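# Fit camshaft into engine case with timing marks aligned

## Task

Put the camshaft into the engine case, which is free-standing on the table. Push its shaft fully home in the open bearing on the case's front face, with its large gear in mesh with the small crank gear and in correct timing: as the gears turn, the marked tooth on the small gear has to land in one of the two marked gaps on the large gear. The engine case must end up upright. It only counts if everything stays in place once the robot lets go.

## Robot and tools

Robot: two arms, left_arm and right_arm, each with six joints and a parallel gripper. Every row or target holds 18 numbers for both arms together, even when only one arm moves. The first 9 are for left_arm: six joint values in the order waist, forearm roll, wrist pitch, shoulder, wrist roll, elbow (use this order, whatever other sources say), then gripper position, force_limit and speed. The next 9 are the same for right_arm. All 18 must lie in [-1, 1].

Joint values are scaled offsets, not poses. 1.0 equals 1.983 rad for waist and shoulder, 2.38 rad for elbow, and 2.975 rad for forearm roll, wrist pitch and wrist roll. Stated joint ranges (rad): waist ±3.491, shoulder ±3.140, elbow -1.187 to 4.328, forearm roll ±3.316, wrist pitch ±3.140, wrist roll ±3.927. True ends can differ by up to 0.010 rad. If an action pushes a joint more than 0.010 rad beyond its range, that action is refused for both arms. If the first action of a call fails this check, or any action is malformed, nothing moves. A joint driven to its end is clipped there, and the result may say "joint sent to its limit". Missing that line does not prove there is more room.

The three gripper numbers are absolute settings, not offsets. position: +1 is fully open (140 mm), about -0.8 is where the pads touch, and -1 closes until blocked. force_limit: about 14 N at -1, 60 N at 0, 107 N at +1. speed: about 30, 140 and 250 mm/s at -1, 0 and +1. Repeating an arm's previous three numbers leaves its gripper unchanged; 0 is a real command, not a no-op.

execute_actions(actions): a list of actions. Each action is up to 15 rows, one row per 1/30 s step. If there are fewer than 15 rows, the last one is held for the remaining steps. Joint values in each row are offsets from the angles the arm had when that action began, not from the previous row. For the first action, that means the last reported angles. An empty list just returns state and images.

move(target, speed, blocking): target is a single 18-number row. Its joint offsets are measured from the "Joint positions" of the latest result that printed them. speed (0.01–2 rad/s, default 0.5) caps the joint with the longest way to go, and all joints finish their paths together, taking 0.5 to 10 s. The path does not avoid obstacles or the other arm. Gripper values are applied at the start. With blocking=false, the call returns after 0.5 s while the arm keeps going. Until a result shows the move has ended, you must use wait or stop before any new rows or moves. The extra "move:" line gives the outcome (done, off_target, moving, held, fault), limits=held or limits=none, and each arm's joint farthest from its target. The arms are stiff: aiming even slightly past a firm contact can trigger a fault. Faster moves and deeper overshoot hit harder. To keep pressing as before, send the offset from Joint positions to Joint targets.

wait(seconds 0–10) runs the simulation with the last commands held, and ends early when a move finishes. stop() brakes a running move; it needs some distance to brake, and the fingers keep moving. zoom_image(camera, region=[x0,y0,x1,y1] in pixels, at most 504×504) gives a closer crop of cam_high (504×504), cam_left_wrist or cam_right_wrist (616×616 fisheye). finished_scene(scene) ends the current scene for good. Pass its number only when the assembly is complete and stable.

Frame: one world frame. The origin is on the tabletop between the arms, +x points out over the table, +z points up, and left_arm sits on the +y side. The names left/right do not match image sides. The state line gives each gripper's end_effector_position (m) and end_effector_quat_wxyz. The position is the point between the closed pads; it becomes less accurate at long reach. The fingers point along the gripper's +z axis and close along its y axis. Fingertips extend about 33 mm past that point when closed and 9 mm when open. While closing they move about 24 mm farther out, so leave that much clearance above surfaces. Camera calibrations (intrinsics and world-to-camera transforms) are given, with small errors.

Result lines: Joint positions, Joint velocities and Joint targets are listed per arm in the joint order above (rad, rad/s). Targets can keep changing after a command. The speed limits are 2.62/2.62/3.14/3.93 rad/s (waist, shoulder, elbow, wrist joints), taking about 0.5 s to reach. Each step's target is kept within 0.805, 0.966 or 1.21 rad of the measured angle, and within 70 mm of gripper travel, so large motions may need several actions. "joint command not followed" means a clearance check changed some joint targets. object_status: 0 moving, 1 blocked while opening, 2 blocked while closing (a grip), 3 at the requested position or pads touching. After closing with -1, look for status 2. To squeeze harder, raise force_limit and change position slightly, for example -1 to -0.98. position_measured counts run from 3 (open) to 230 (closed). Flange force shows the external force on the gripper, including held weight, and is noisy; "no reading" means no estimate. MOTOR HOT warns of overheating before a braking stop.

Avoid: knocking anything off the table; tipping the engine case over; letting the arms collide or press on each other; hard impacts. A contact torque at a joint's load limit (145 N m for waist, shoulder and elbow; 36.4 N m for the wrist joints, including held weight), or an external force of 150 N, stops that arm for 10 s. Parts may be tugged or pushed briefly at times, so grip firmly and release only once the shaft is fully seated.

Each tool is called after "Emit:" as a command line: name --argument value for each argument, lists and objects as JSON in quotes; but a table of rows of numbers goes row by row, as --pt "numbers of a row", without its own name.

## Session

Emit:
execute_actions --actions '[]'

Scene clock: 0.00 s.
left_arm: end_effector_position=(+0.3931, +0.3254, +0.2370) position_measured=3 object_status=3 end_effector_quat_wxyz=(+0.080, +0.910, -0.389, -0.116) | right_arm: end_effector_position=(+0.3175, -0.1395, +0.1591) position_measured=3 object_status=3 end_effector_quat_wxyz=(+0.395, +0.905, +0.063, -0.147)
Joint names: [waist, forearm roll, wrist pitch, shoulder, wrist roll, elbow]
Joint positions: left_arm=[ 0.531 -0.041 -1.826 -0.033  0.416 -0.056] | right_arm=[ 1.223  0.199 -2.043  0.601  0.669  0.224]
Joint velocities: left_arm=[-0.    -0.    -0.001  0.001  0.     0.   ] | right_arm=[0.001 0.001 0.    0.    0.001 0.   ]
Flange force (N, the push that the arm receives, along the gripper's own x y z axes): no reading
Joint targets: left_arm=[0.531 -0.041 -1.826 -0.033 0.416 -0.056] | right_arm=[1.223 0.199 -2.043 0.601 0.669 0.224]

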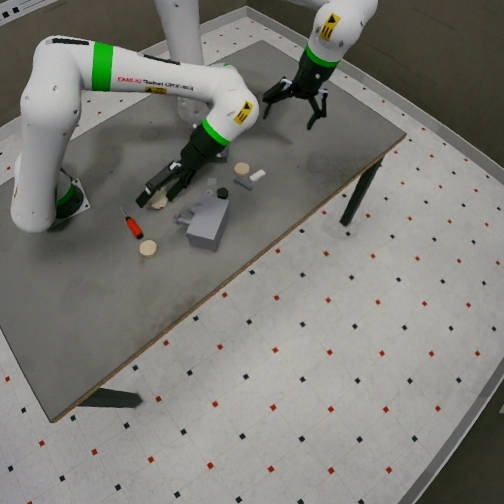

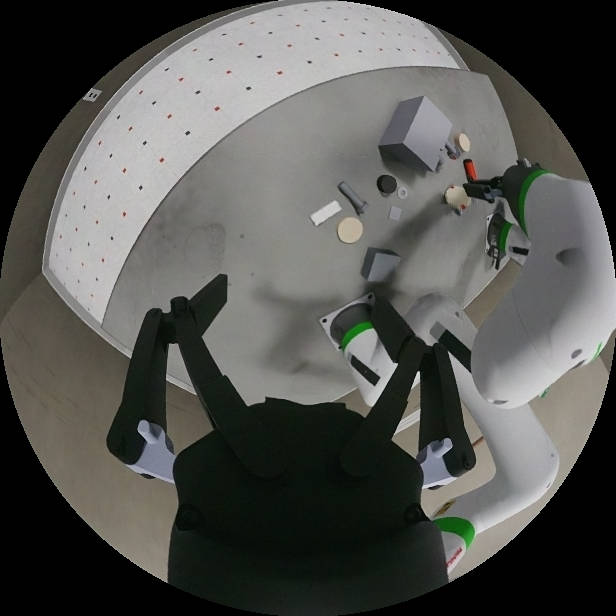

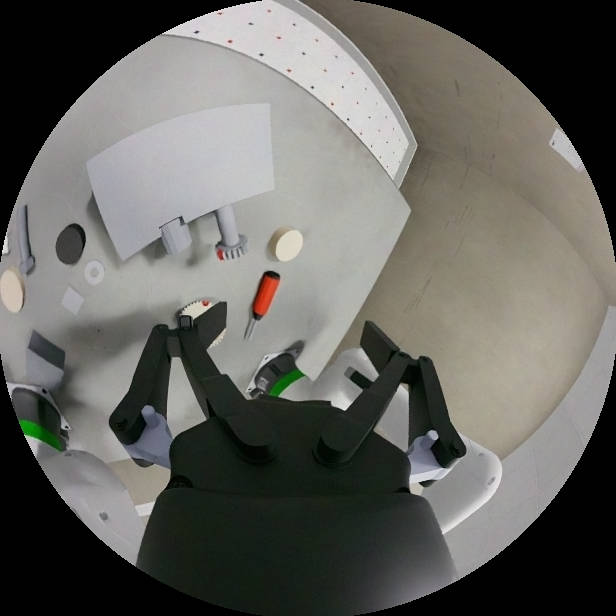

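Emit:
zoom_image --camera "cam_high" --region '[100,140,280,280]'

Emit:
move --target '[0.2,0.0138,0.0935,0,0,0,1,0,0,-0.35,-0.0669,0.1588,-0.303,-0.2249,-0.0941,1,0,0]' --speed 0.6

Region (100, 140, 280, 280) of cam_high's 504x504 image, scaled by 2.800, with more detail than that image has.

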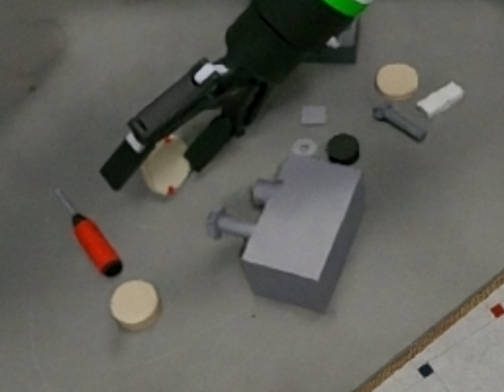

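Scene clock: 2.03 s.
left_arm: end_effector_position=(+0.4499, +0.5118, +0.2283) position_measured=3 object_status=3 end_effector_quat_wxyz=(+0.000, +0.978, -0.207, -0.000) | right_arm: end_effector_position=(+0.4142, -0.3426, +0.2386) position_measured=3 object_status=3 end_effector_quat_wxyz=(-0.000, +0.821, -0.571, -0.000)
Joint names: [waist, forearm roll, wrist pitch, shoulder, wrist roll, elbow]
Joint positions: left_arm=[ 0.927  0.    -1.548 -0.033  0.416 -0.056] | right_arm=[ 0.529 -0.001 -1.57  -0.    -0.    -0.   ]
Joint velocities: left_arm=[ 0.001 -0.     0.001  0.    -0.     0.   ] | right_arm=[-0.001 -0.001  0.001 -0.001 -0.001 -0.   ]
Flange force (N, the push that the arm receives, along the gripper's own x y z axes): left_arm=[-4.3 -1.1 4.3] | right_arm=[0.6 -1.6 -3.2]
Joint targets: left_arm=[0.927 0.000 -1.548 -0.033 0.416 -0.056] | right_arm=[0.529 -0.000 -1.570 -0.000 -0.000 0.000]
move: done; limits=none; left_arm: farthest joint: the waist, 0.000 radians from its target (0.397 radians at the start); right_arm: farthest joint: the forearm roll, 0.001 radians from its target (0.199 radians at the start)
camera_calibration (this result's frames):
cam_left_wrist: T_world_to_cam=[[-0.262283, -0.964855, 0.0162081, 0.609389], [-0.860524, 0.241457, 0.448549, 0.156417], [-0.436698, 0.103699, -0.893611, 0.526742], [0, 0, 0, 1]] pos_world=[0.524461, 0.495581, 0.390665]
cam_right_wrist: T_world_to_cam=[[-0.878693, -0.47654, 0.0284287, 0.187264], [-0.45407, 0.852676, 0.258388, 0.440325], [-0.147373, 0.214135, -0.965623, 0.5544], [0, 0, 0, 1]] pos_world=[0.446189, -0.404933, 0.416243]

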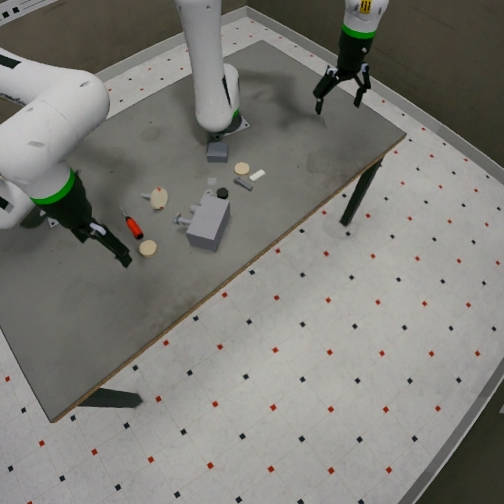

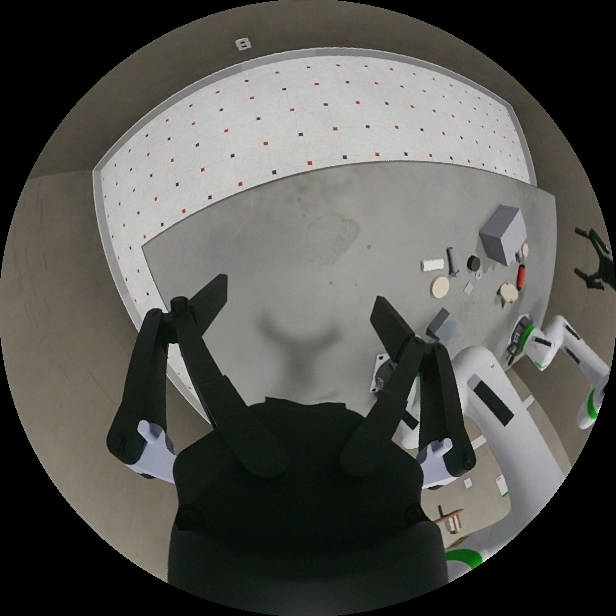

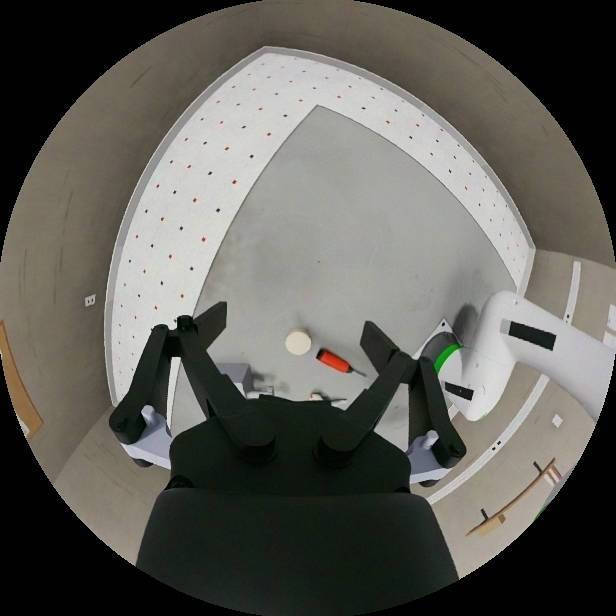

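Emit:
zoom_image --camera "cam_high" --region '[120,135,250,265]'

Region (120, 135, 250, 265) of cam_high's 504x504 image, scaled by 3.877, with more detail than that image has.

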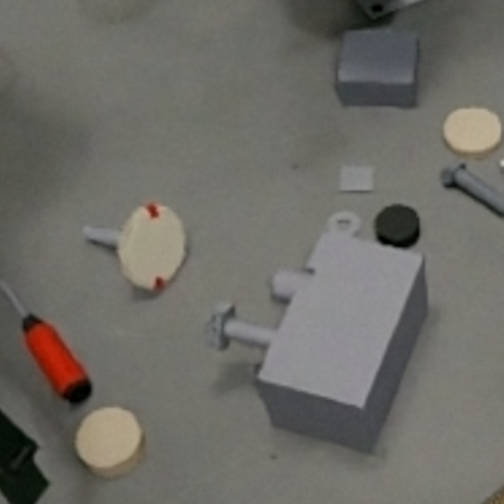

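Emit:
move --target '[0,0,0,0,0,0,1,0,0,0.408,0,-0.0356,-0.2385,0.3385,-0.1546,1,0,0]' --speed 0.8

Emit:
execute_actions --actions '[]'

Emit:
zoom_image --camera "cam_right_wrist" --region '[200,150,420,370]'

Scene clock: 4.30 s.
left_arm: end_effector_position=(+0.4499, +0.5118, +0.2283) position_measured=3 object_status=3 end_effector_quat_wxyz=(+0.000, +0.978, -0.207, -0.000) | right_arm: end_effector_position=(+0.1800, -0.2010, +0.2386) position_measured=3 object_status=3 end_effector_quat_wxyz=(-0.000, +0.955, +0.296, -0.000)
Joint names: [waist, forearm roll, wrist pitch, shoulder, wrist roll, elbow]
Joint positions: left_arm=[ 0.927  0.    -1.548 -0.033  0.416 -0.056] | right_arm=[ 1.338 -0.001 -1.676 -0.473  1.007 -0.368]
Joint velocities: left_arm=[ 0.001 -0.    -0.     0.001  0.     0.001] | right_arm=[ 0.001  0.001  0.    -0.     0.    -0.   ]
Flange force (N, the push that the arm receives, along the gripper's own x y z axes): left_arm=[-8.4 4.1 7.5] | right_arm=[5.9 0.3 -2.9]
Joint targets: left_arm=[0.927 0.000 -1.548 -0.033 0.416 -0.056] | right_arm=[1.338 -0.001 -1.676 -0.473 1.007 -0.368]
move: done; limits=none; left_arm: farthest joint: the waist, 0.000 radians from its target (0.000 radians at the start); right_arm: farthest joint: the waist, 0.000 radians from its target (0.809 radians at the start)
camera_calibration (this result's frames):
cam_left_wrist: T_world_to_cam=[[-0.262273, -0.964858, 0.0162062, 0.609391], [-0.860528, 0.241447, 0.448548, 0.156422], [-0.436698, 0.103696, -0.893612, 0.526743], [0, 0, 0, 1]] pos_world=[0.524459, 0.495587, 0.390665]
cam_right_wrist: T_world_to_cam=[[0.675736, -0.736582, 0.028775, -0.283141], [-0.716897, -0.647589, 0.258239, -0.0409621], [-0.17158, -0.19513, -0.965653, 0.41168], [0, 0, 0, 1]] pos_world=[0.232599, -0.154752, 0.416266]

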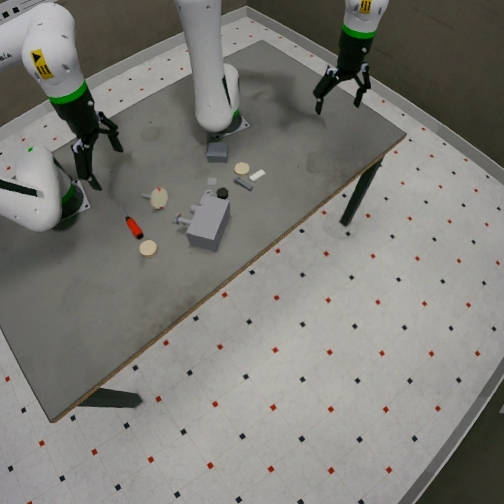

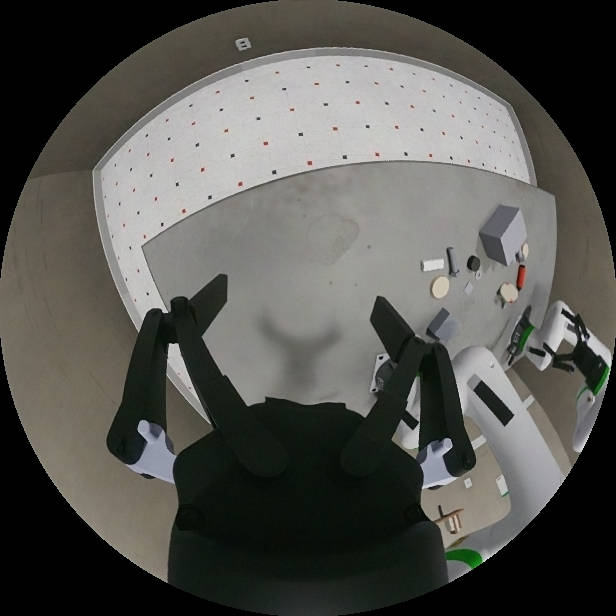

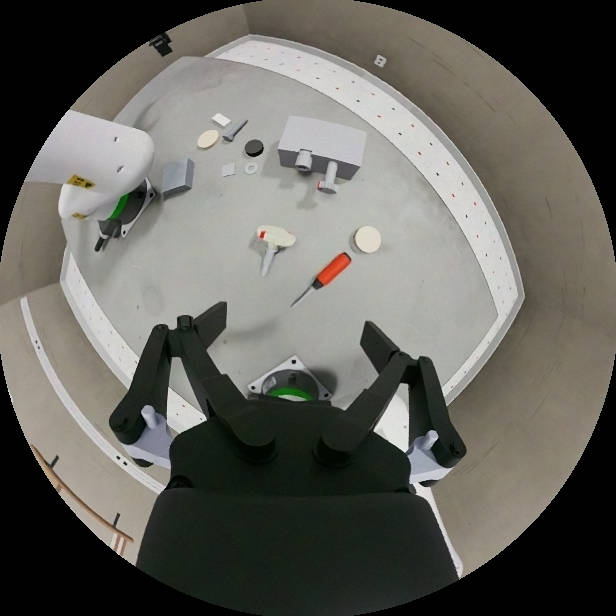

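Scene clock: 4.30 s.
left_arm: end_effector_position=(+0.4499, +0.5118, +0.2283) position_measured=3 object_status=3 end_effector_quat_wxyz=(+0.000, +0.978, -0.207, -0.000) | right_arm: end_effector_position=(+0.1800, -0.2010, +0.2386) position_measured=3 object_status=3 end_effector_quat_wxyz=(-0.000, +0.955, +0.296, -0.000)
Joint names: [waist, forearm roll, wrist pitch, shoulder, wrist roll, elbow]
Joint positions: left_arm=[ 0.927  0.    -1.548 -0.033  0.416 -0.056] | right_arm=[ 1.338 -0.001 -1.676 -0.473  1.007 -0.368]
Joint velocities: left_arm=[ 0.001 -0.    -0.     0.001  0.     0.001] | right_arm=[ 0.001  0.001  0.    -0.     0.    -0.   ]
Flange force (N, the push that the arm receives, along the gripper's own x y z axes): left_arm=[-8.4 4.1 7.5] | right_arm=[5.9 0.3 -2.9]
Joint targets: left_arm=[0.927 0.000 -1.548 -0.033 0.416 -0.056] | right_arm=[1.338 -0.001 -1.676 -0.473 1.007 -0.368]
camera_calibration (this result's frames):
cam_left_wrist: T_world_to_cam=[[-0.262273, -0.964858, 0.0162062, 0.609391], [-0.860528, 0.241447, 0.448548, 0.156422], [-0.436698, 0.103696, -0.893612, 0.526743], [0, 0, 0, 1]] pos_world=[0.524459, 0.495587, 0.390665]
cam_right_wrist: T_world_to_cam=[[0.675736, -0.736582, 0.028775, -0.283141], [-0.716897, -0.647589, 0.258239, -0.0409621], [-0.17158, -0.19513, -0.965653, 0.41168], [0, 0, 0, 1]] pos_world=[0.232599, -0.154752, 0.416266]

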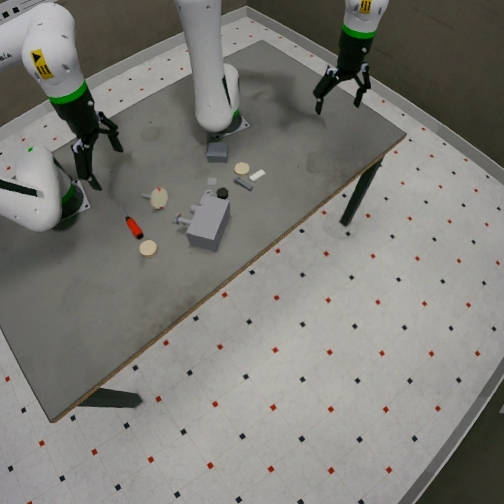

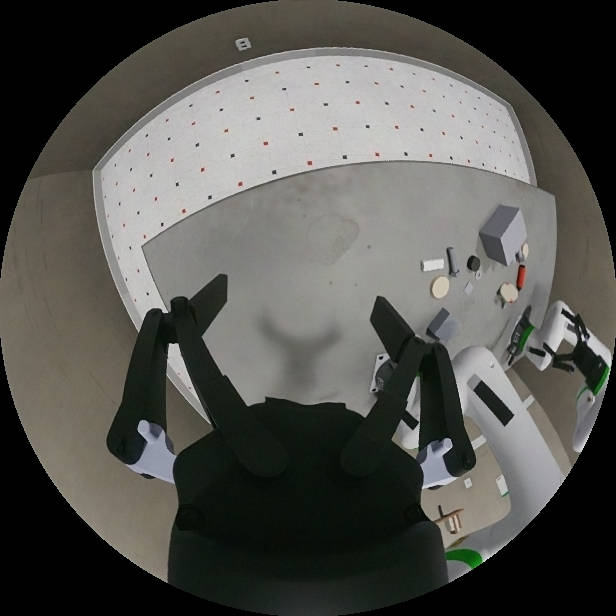

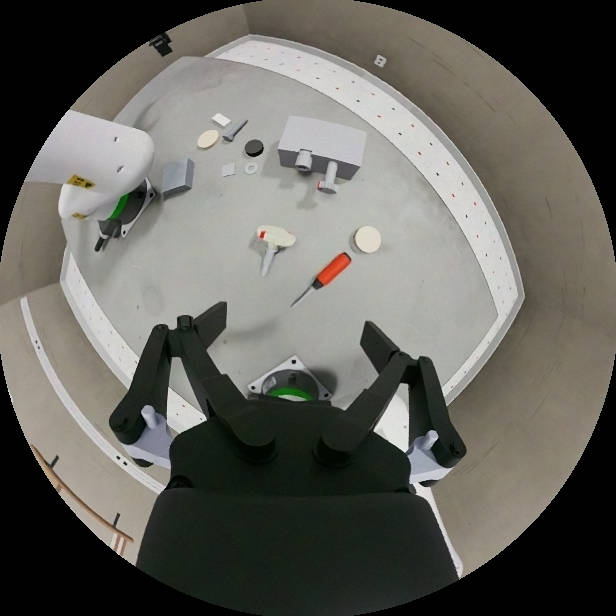

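Region (200, 150, 420, 370) of cam_right_wrist's 616x616 image, scaled by 2.291, with more detail than that image has.

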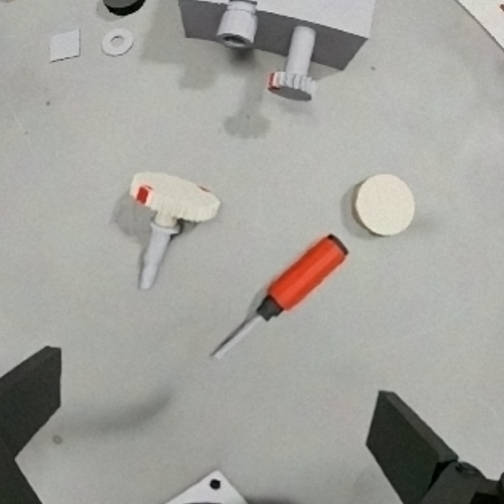

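Emit:
move --target '[0,0,0,0,0,0,1,0,0,0.0084,0,0.0917,0.1456,-0.6175,0.0068,-0.1,0,0]' --speed 1

Emit:
zoom_image --camera "cam_right_wrist" --region '[100,150,420,420]'

Scene clock: 7.17 s.
left_arm: end_effector_position=(+0.4499, +0.5118, +0.2283) position_measured=3 object_status=3 end_effector_quat_wxyz=(+0.000, +0.978, -0.207, -0.000) | right_arm: end_effector_position=(+0.2181, -0.0974, +0.1599) position_measured=141 object_status=3 end_effector_quat_wxyz=(-0.000, +0.820, -0.572, -0.000)
Joint names: [waist, forearm roll, wrist pitch, shoulder, wrist roll, elbow]
Joint positions: left_arm=[ 0.927  0.    -1.548 -0.033  0.416 -0.056] | right_arm=[ 1.355 -0.001 -1.403 -0.185 -0.83  -0.352]
Joint velocities: left_arm=[ 0.001 -0.     0.001  0.    -0.001 -0.002] | right_arm=[-0.001  0.    -0.     0.    -0.     0.   ]
Flange force (N, the push that the arm receives, along the gripper's own x y z axes): left_arm=[-7.0 1.3 7.2] | right_arm=[1.1 -4.1 -1.5]
Joint targets: left_arm=[0.927 0.000 -1.548 -0.033 0.416 -0.056] | right_arm=[1.355 -0.001 -1.403 -0.185 -0.830 -0.352]
move: done; limits=none; left_arm: farthest joint: the waist, 0.000 radians from its target (0.000 radians at the start); right_arm: farthest joint: the waist, 0.000 radians from its target (0.016 radians at the start)
camera_calibration (this result's frames):
cam_left_wrist: T_world_to_cam=[[-0.262273, -0.964858, 0.0162061, 0.609391], [-0.860528, 0.241447, 0.448548, 0.156422], [-0.436698, 0.103696, -0.893612, 0.526743], [0, 0, 0, 1]] pos_world=[0.524459, 0.495587, 0.390665]
cam_right_wrist: T_world_to_cam=[[-0.880708, -0.47274, 0.0294977, 0.134679], [-0.450135, 0.854725, 0.258502, 0.161848], [-0.147417, 0.214387, -0.96556, 0.397067], [0, 0, 0, 1]] pos_world=[0.250001, -0.159794, 0.337581]

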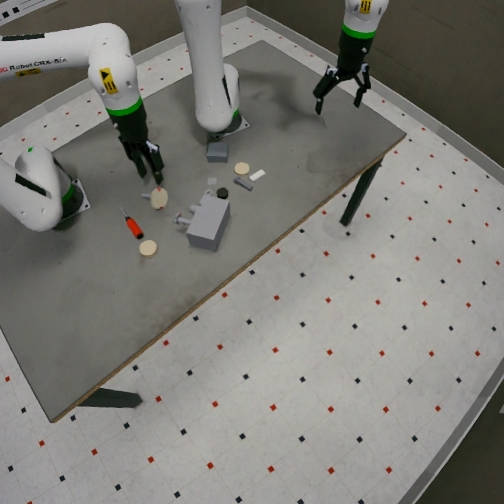

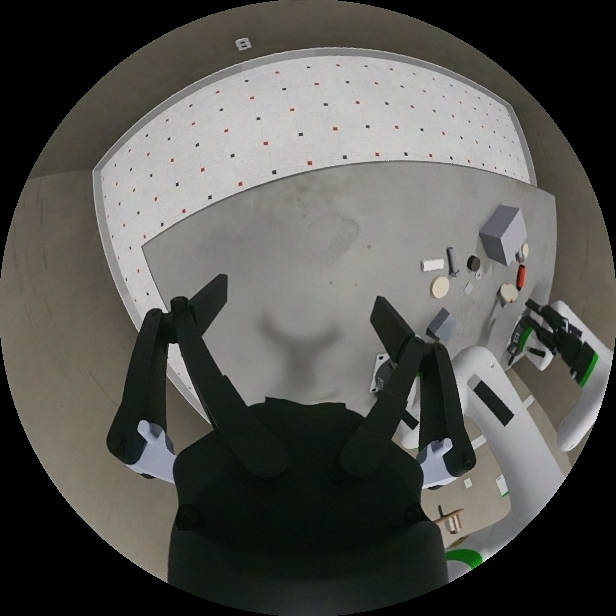

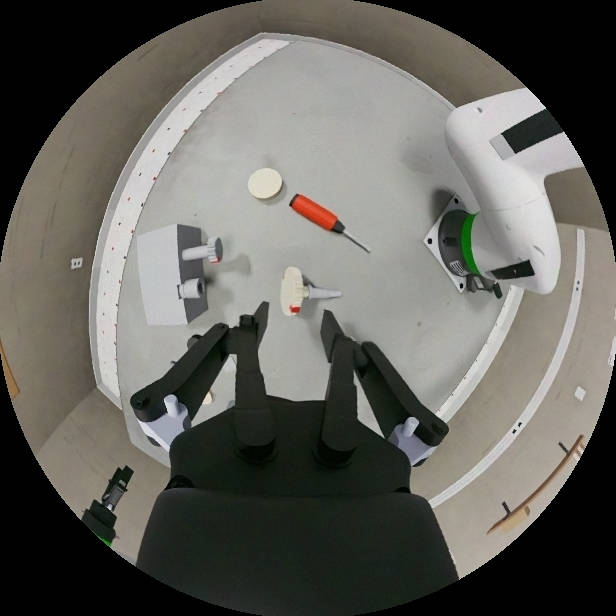

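Region (100, 150, 420, 420) of cam_right_wrist's 616x616 image, scaled by 1.575, with more detail than that image has; it fills the top 425 rows of this view, and the rest is white.

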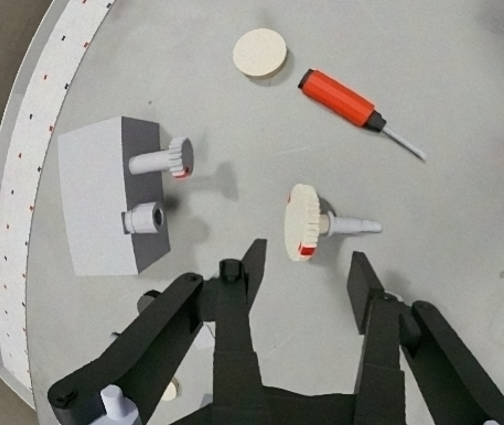

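Emit:
move --target '[0,0,0,0,0,0,1,0,0,-0.0115,0,0.0628,0.0195,0.0242,-0.0624,-0.1,0,0]' --speed 0.2

Emit:
zoom_image --camera "cam_right_wrist" --region '[100,150,420,420]'

Scene clock: 8.73 s.
left_arm: end_effector_position=(+0.4499, +0.5118, +0.2283) position_measured=3 object_status=3 end_effector_quat_wxyz=(+0.000, +0.978, -0.207, -0.000) | right_arm: end_effector_position=(+0.2222, -0.1080, +0.0849) position_measured=141 object_status=3 end_effector_quat_wxyz=(+0.000, +0.834, -0.552, -0.000)
Joint names: [waist, forearm roll, wrist pitch, shoulder, wrist roll, elbow]
Joint positions: left_arm=[ 0.927  0.    -1.548 -0.033  0.416 -0.056] | right_arm=[ 1.332 -0.001 -1.217 -0.146 -0.758 -0.5  ]
Joint velocities: left_arm=[0.003 0.    0.001 0.    0.    0.   ] | right_arm=[-0.    -0.    -0.     0.     0.001 -0.   ]
Flange force (N, the push that the arm receives, along the gripper's own x y z axes): left_arm=[-4.7 2.5 7.0] | right_arm=[0.9 -3.4 -1.6]
Joint targets: left_arm=[0.927 0.000 -1.548 -0.033 0.416 -0.056] | right_arm=[1.332 -0.001 -1.217 -0.146 -0.758 -0.500]
move: done; limits=none; left_arm: farthest joint: the waist, 0.000 radians from its target (0.000 radians at the start); right_arm: farthest joint: the waist, 0.000 radians from its target (0.023 radians at the start)
camera_calibration (this result's frames):
cam_left_wrist: T_world_to_cam=[[-0.262273, -0.964858, 0.0162058, 0.609391], [-0.860528, 0.241447, 0.448548, 0.156422], [-0.436698, 0.103696, -0.893612, 0.526742], [0, 0, 0, 1]] pos_world=[0.524459, 0.495587, 0.390665]
cam_right_wrist: T_world_to_cam=[[-0.85645, -0.515375, 0.0297084, 0.125478], [-0.491512, 0.831683, 0.2583, 0.198877], [-0.157829, 0.206619, -0.965608, 0.328975], [0, 0, 0, 1]] pos_world=[0.257138, -0.168707, 0.262564]

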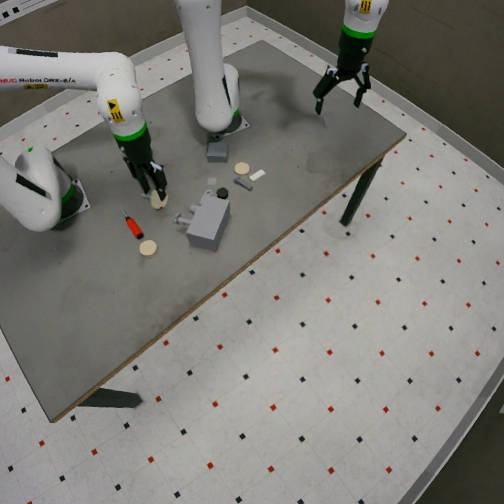

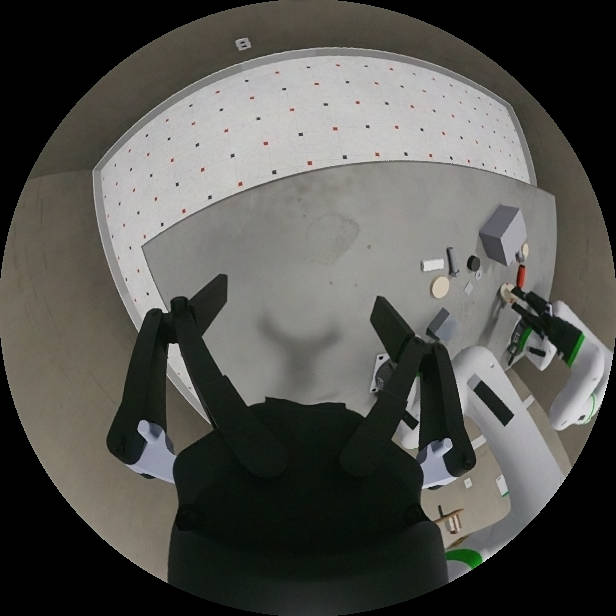

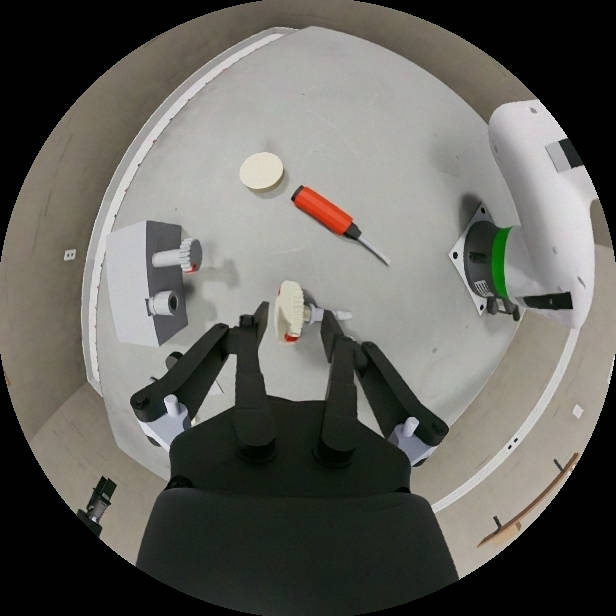

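Region (100, 150, 420, 420) of cam_right_wrist's 616x616 image, scaled by 1.575, with more detail than that image has; it fills the top 425 rows of this view, and the rest is white.

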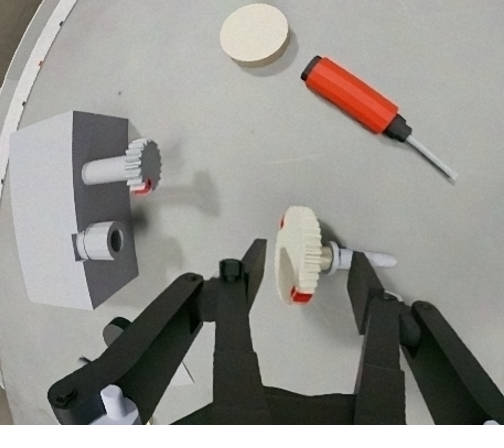

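Emit:
move --target '[0,0,0,0,0,0,1,0,0,0,0,0.0033,0,0,-0.0041,-1,0.3,-0.8]' --speed 0.1

Emit:
move --target '[0,0,0,0,0,0,1,0,0,0,0,-0.04,0,0,0.05,-1,0.3,-0.8]' --speed 0.2

Emit:
zoom_image --camera "cam_right_wrist" --region '[100,150,420,420]'

Scene clock: 10.17 s.
left_arm: end_effector_position=(+0.4499, +0.5118, +0.2283) position_measured=3 object_status=3 end_effector_quat_wxyz=(+0.000, +0.978, -0.207, -0.000) | right_arm: end_effector_position=(+0.2216, -0.1093, +0.0809) position_measured=217 object_status=2 end_effector_quat_wxyz=(+0.000, +0.834, -0.552, -0.000)
Joint names: [waist, forearm roll, wrist pitch, shoulder, wrist roll, elbow]
Joint positions: left_arm=[ 0.927  0.    -1.548 -0.033  0.416 -0.056] | right_arm=[ 1.332 -0.001 -1.207 -0.146 -0.758 -0.51 ]
Joint velocities: left_arm=[ 0.001  0.001 -0.    -0.    -0.     0.001] | right_arm=[ 0.    -0.     0.001  0.    -0.    -0.   ]
Flange force (N, the push that the arm receives, along the gripper's own x y z axes): left_arm=[-3.9 1.0 5.3] | right_arm=[0.6 -4.0 -0.4]
Joint targets: left_arm=[0.927 0.000 -1.548 -0.033 0.416 -0.056] | right_arm=[1.332 -0.001 -1.207 -0.146 -0.758 -0.510]
move: done; limits=none; left_arm: farthest joint: the waist, 0.000 radians from its target (0.000 radians at the start); right_arm: farthest joint: the wrist pitch, 0.001 radians from its target (0.009 radians at the start)
camera_calibration (this result's frames):
cam_left_wrist: T_world_to_cam=[[-0.262273, -0.964858, 0.0162059, 0.609391], [-0.860528, 0.241447, 0.448548, 0.156422], [-0.436698, 0.103696, -0.893612, 0.526743], [0, 0, 0, 1]] pos_world=[0.524459, 0.495587, 0.390665]
cam_right_wrist: T_world_to_cam=[[-0.856466, -0.515355, 0.0295981, 0.124443], [-0.4915, 0.831661, 0.258394, 0.200706], [-0.15778, 0.206758, -0.965586, 0.325309], [0, 0, 0, 1]] pos_world=[0.256556, -0.170047, 0.258569]

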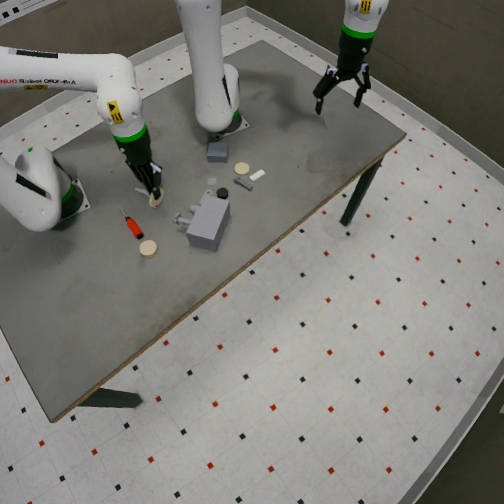

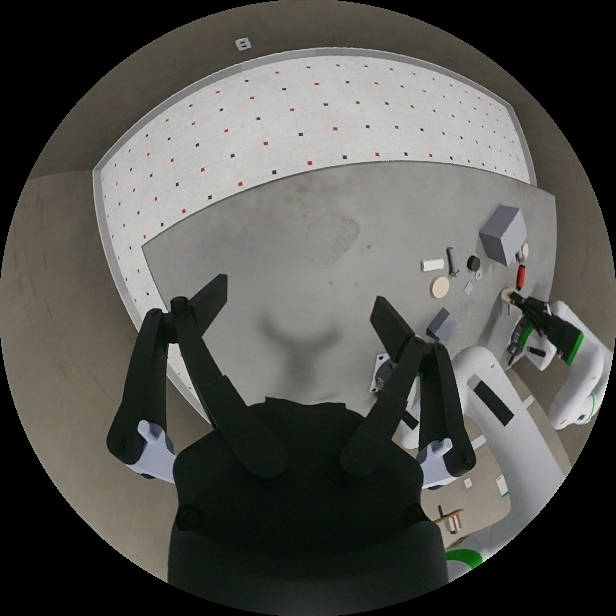

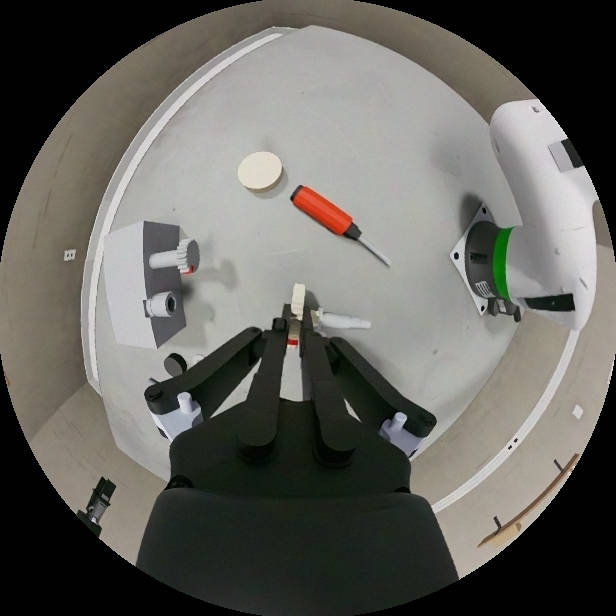

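Scene clock: 11.10 s.
left_arm: end_effector_position=(+0.4499, +0.5118, +0.2283) position_measured=3 object_status=3 end_effector_quat_wxyz=(+0.000, +0.978, -0.207, -0.000) | right_arm: end_effector_position=(+0.2278, -0.0953, +0.1297) position_measured=217 object_status=2 end_effector_quat_wxyz=(+0.000, +0.834, -0.552, -0.000)
Joint names: [waist, forearm roll, wrist pitch, shoulder, wrist roll, elbow]
Joint positions: left_arm=[ 0.927  0.    -1.548 -0.033  0.416 -0.056] | right_arm=[ 1.332 -0.001 -1.326 -0.146 -0.758 -0.391]
Joint velocities: left_arm=[-0.001 -0.001  0.     0.    -0.     0.001] | right_arm=[ 0.     0.    -0.001  0.    -0.     0.   ]
Flange force (N, the push that the arm receives, along the gripper's own x y z axes): left_arm=[-6.1 2.9 5.4] | right_arm=[-1.5 -3.7 0.2]
Joint targets: left_arm=[0.927 0.000 -1.548 -0.033 0.416 -0.056] | right_arm=[1.332 -0.001 -1.326 -0.146 -0.758 -0.391]
move: done; limits=none; left_arm: farthest joint: the waist, 0.000 radians from its target (0.000 radians at the start); right_arm: farthest joint: the waist, 0.000 radians from its target (0.000 radians at the start)
camera_calibration (this result's frames):
cam_left_wrist: T_world_to_cam=[[-0.262273, -0.964858, 0.0162062, 0.609391], [-0.860528, 0.241447, 0.448548, 0.156421], [-0.436698, 0.103696, -0.893612, 0.526743], [0, 0, 0, 1]] pos_world=[0.524459, 0.495587, 0.390665]
cam_right_wrist: T_world_to_cam=[[-0.856423, -0.515426, 0.029587, 0.135498], [-0.491579, 0.83163, 0.258345, 0.179457], [-0.157763, 0.206708, -0.9656, 0.370468], [0, 0, 0, 1]] pos_world=[0.262707, -0.155981, 0.307353]

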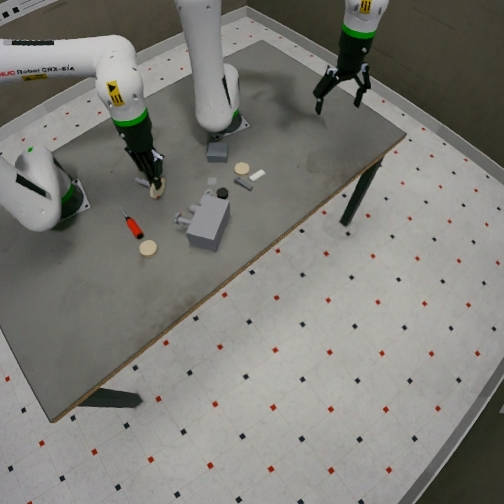

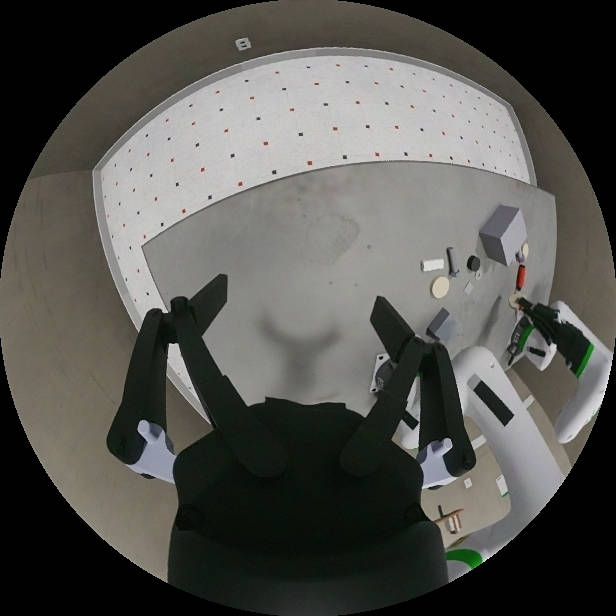

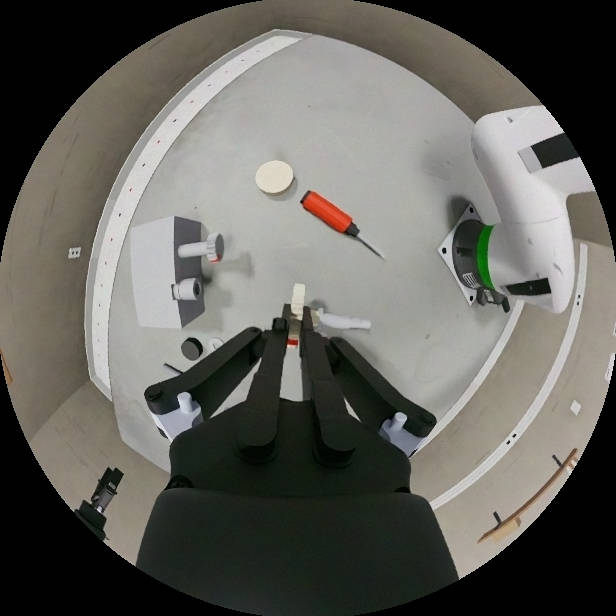

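Region (100, 150, 420, 420) of cam_right_wrist's 616x616 image, scaled by 1.575, with more detail than that image has; it fills the top 425 rows of this view, and the rest is white.

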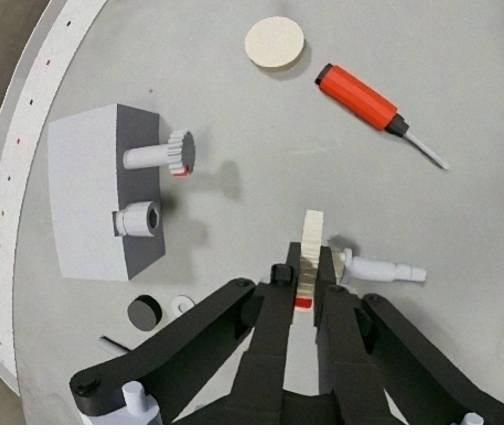

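Emit:
move --target '[0,0,0,0,0,0,1,0,0,0,0,0,0,1,0,-1,0.3,-0.8]' --speed 1.2

Emit:
move --target '[0,0,0,0,0,0,1,0,0,-0.0613,0,0.0195,0.0516,0.1459,0.0187,-1,0.3,-0.8]' --speed 0.3

Emit:
zoom_image --camera "cam_right_wrist" --region '[270,240,470,400]'

Emit:
zoom_image --camera "cam_high" --region '[140,160,240,240]'

Scene clock: 14.77 s.
left_arm: end_effector_position=(+0.4499, +0.5118, +0.2283) position_measured=3 object_status=3 end_effector_quat_wxyz=(+0.000, +0.978, -0.207, -0.000) | right_arm: end_effector_position=(+0.2278, -0.0952, +0.1297) position_measured=217 object_status=2 end_effector_quat_wxyz=(-0.000, +0.620, +0.785, -0.000)
Joint names: [waist, forearm roll, wrist pitch, shoulder, wrist roll, elbow]
Joint positions: left_arm=[ 0.927  0.    -1.548 -0.033  0.416 -0.056] | right_arm=[ 1.332 -0.001 -1.326 -0.146  2.217 -0.391]
Joint velocities: left_arm=[-0.    -0.     0.001  0.    -0.001 -0.001] | right_arm=[ 0.001  0.002 -0.002 -0.    -0.001 -0.   ]
Flange force (N, the push that the arm receives, along the gripper's own x y z axes): left_arm=[-6.1 3.8 8.8] | right_arm=[0.4 3.1 0.1]
Joint targets: left_arm=[0.927 0.000 -1.548 -0.033 0.416 -0.056] | right_arm=[1.332 -0.001 -1.326 -0.146 2.217 -0.391]
move: done; limits=none; left_arm: farthest joint: the waist, 0.000 radians from its target (0.000 radians at the start); right_arm: farthest joint: the waist, 0.000 radians from its target (0.000 radians at the start)
camera_calibration (this result's frames):
cam_left_wrist: T_world_to_cam=[[-0.262273, -0.964858, 0.0162062, 0.609391], [-0.860528, 0.241447, 0.448548, 0.156422], [-0.436698, 0.103696, -0.893612, 0.526743], [0, 0, 0, 1]] pos_world=[0.524459, 0.495587, 0.390665]
cam_right_wrist: T_world_to_cam=[[0.930089, 0.366194, 0.0289243, -0.187339], [0.347034, -0.901775, 0.257623, -0.176555], [0.120423, -0.229574, -0.965813, 0.265591], [0, 0, 0, 1]] pos_world=[0.203529, -0.0296381, 0.307414]

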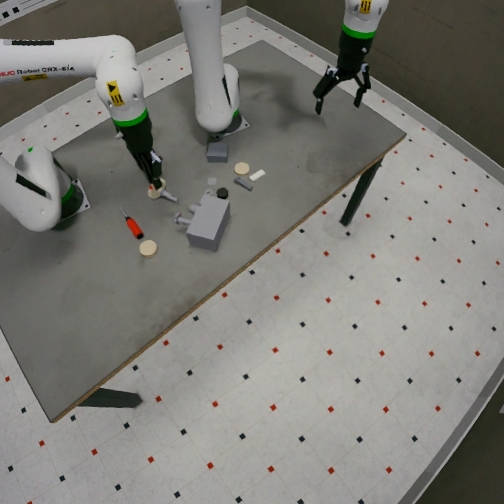

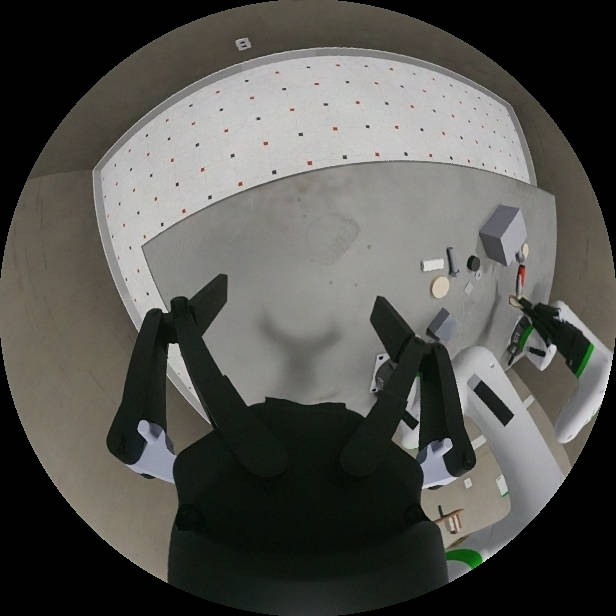

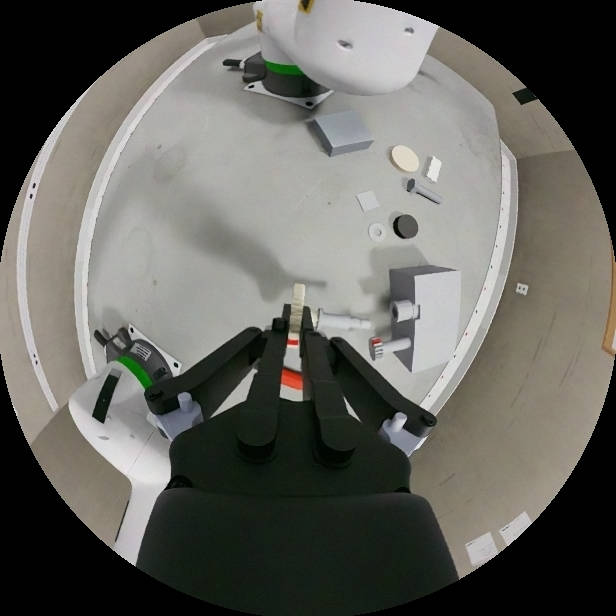

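Scene clock: 16.57 s.
left_arm: end_effector_position=(+0.4499, +0.5118, +0.2283) position_measured=3 object_status=3 end_effector_quat_wxyz=(+0.000, +0.978, -0.207, -0.000) | right_arm: end_effector_position=(+0.2771, -0.0988, +0.1097) position_measured=217 object_status=2 end_effector_quat_wxyz=(-0.000, +0.490, +0.872, +0.000)
Joint names: [waist, forearm roll, wrist pitch, shoulder, wrist roll, elbow]
Joint positions: left_arm=[ 0.927  0.    -1.548 -0.033  0.416 -0.056] | right_arm=[ 1.211 -0.001 -1.268 -0.044  2.651 -0.347]
Joint velocities: left_arm=[ 0.002  0.001 -0.     0.     0.    -0.001] | right_arm=[ 0.    -0.002 -0.     0.    -0.     0.   ]
Flange force (N, the push that the arm receives, along the gripper's own x y z axes): left_arm=[-4.8 1.4 4.4] | right_arm=[0.3 2.1 -0.4]
Joint targets: left_arm=[0.927 0.000 -1.548 -0.033 0.416 -0.056] | right_arm=[1.211 -0.001 -1.268 -0.044 2.651 -0.347]
move: done; limits=none; left_arm: farthest joint: the waist, 0.000 radians from its target (0.000 radians at the start); right_arm: farthest joint: the waist, 0.000 radians from its target (0.122 radians at the start)
camera_calibration (this result's frames):
cam_left_wrist: T_world_to_cam=[[-0.262273, -0.964858, 0.016206, 0.609391], [-0.860528, 0.241447, 0.448548, 0.156422], [-0.436698, 0.103696, -0.893612, 0.526743], [0, 0, 0, 1]] pos_world=[0.524459, 0.495587, 0.390665]
cam_right_wrist: T_world_to_cam=[[0.77249, 0.634351, 0.0292825, -0.161199], [0.607381, -0.751532, 0.257464, -0.24905], [0.185329, -0.181103, -0.965844, 0.22635], [0, 0, 0, 1]] pos_world=[0.233843, -0.04392, 0.28746]

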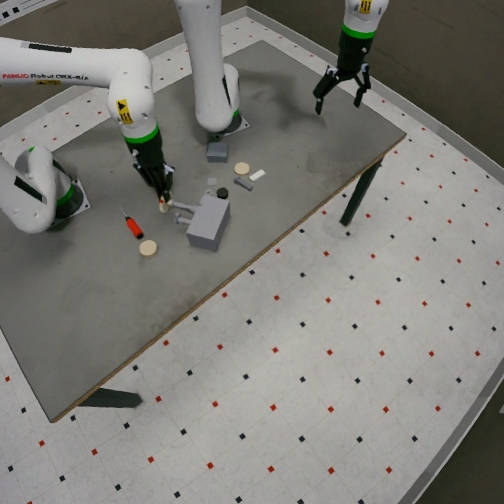

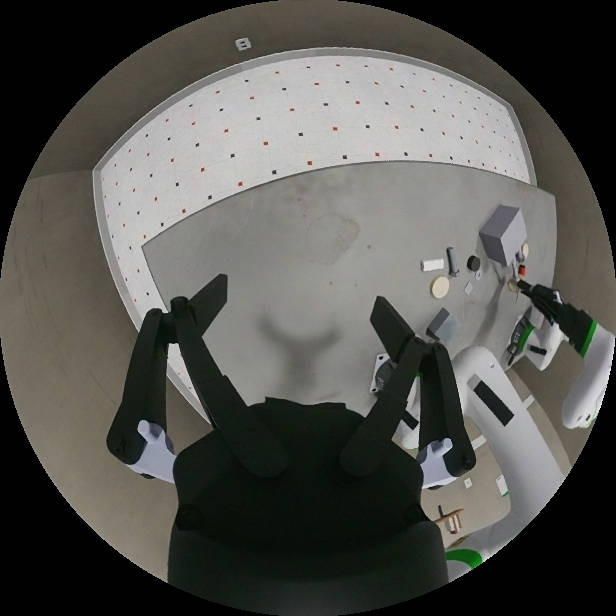

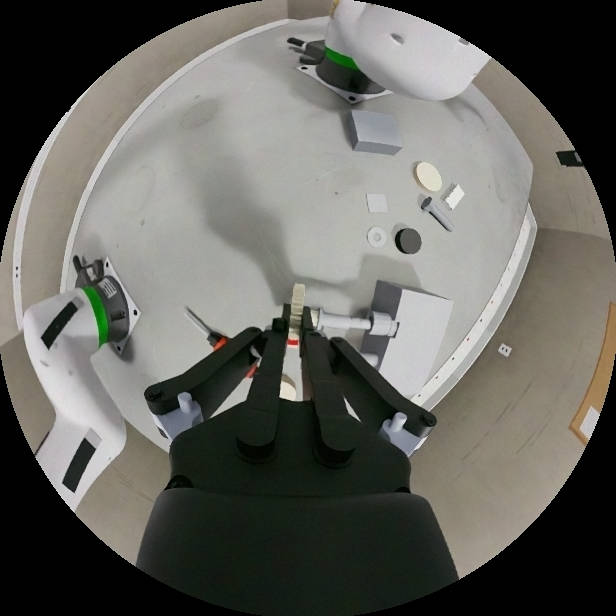

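Region (270, 240, 470, 400) of cam_right_wrist's 616x616 image, scaled by 2.520, with more detail than that image has; it fills the top 403 rows of this view, and the rest is white.

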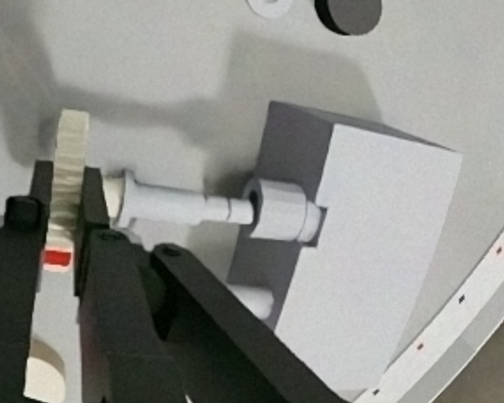

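Region (140, 160, 240, 240) of cam_high's 504x504 image, scaled by 5.040, with more detail than that image has; it fills the top 403 rows of this view, and the rest is white.

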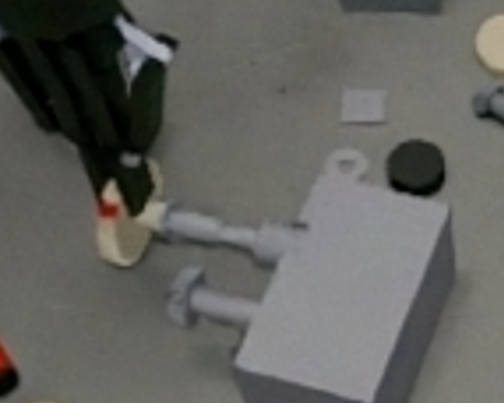

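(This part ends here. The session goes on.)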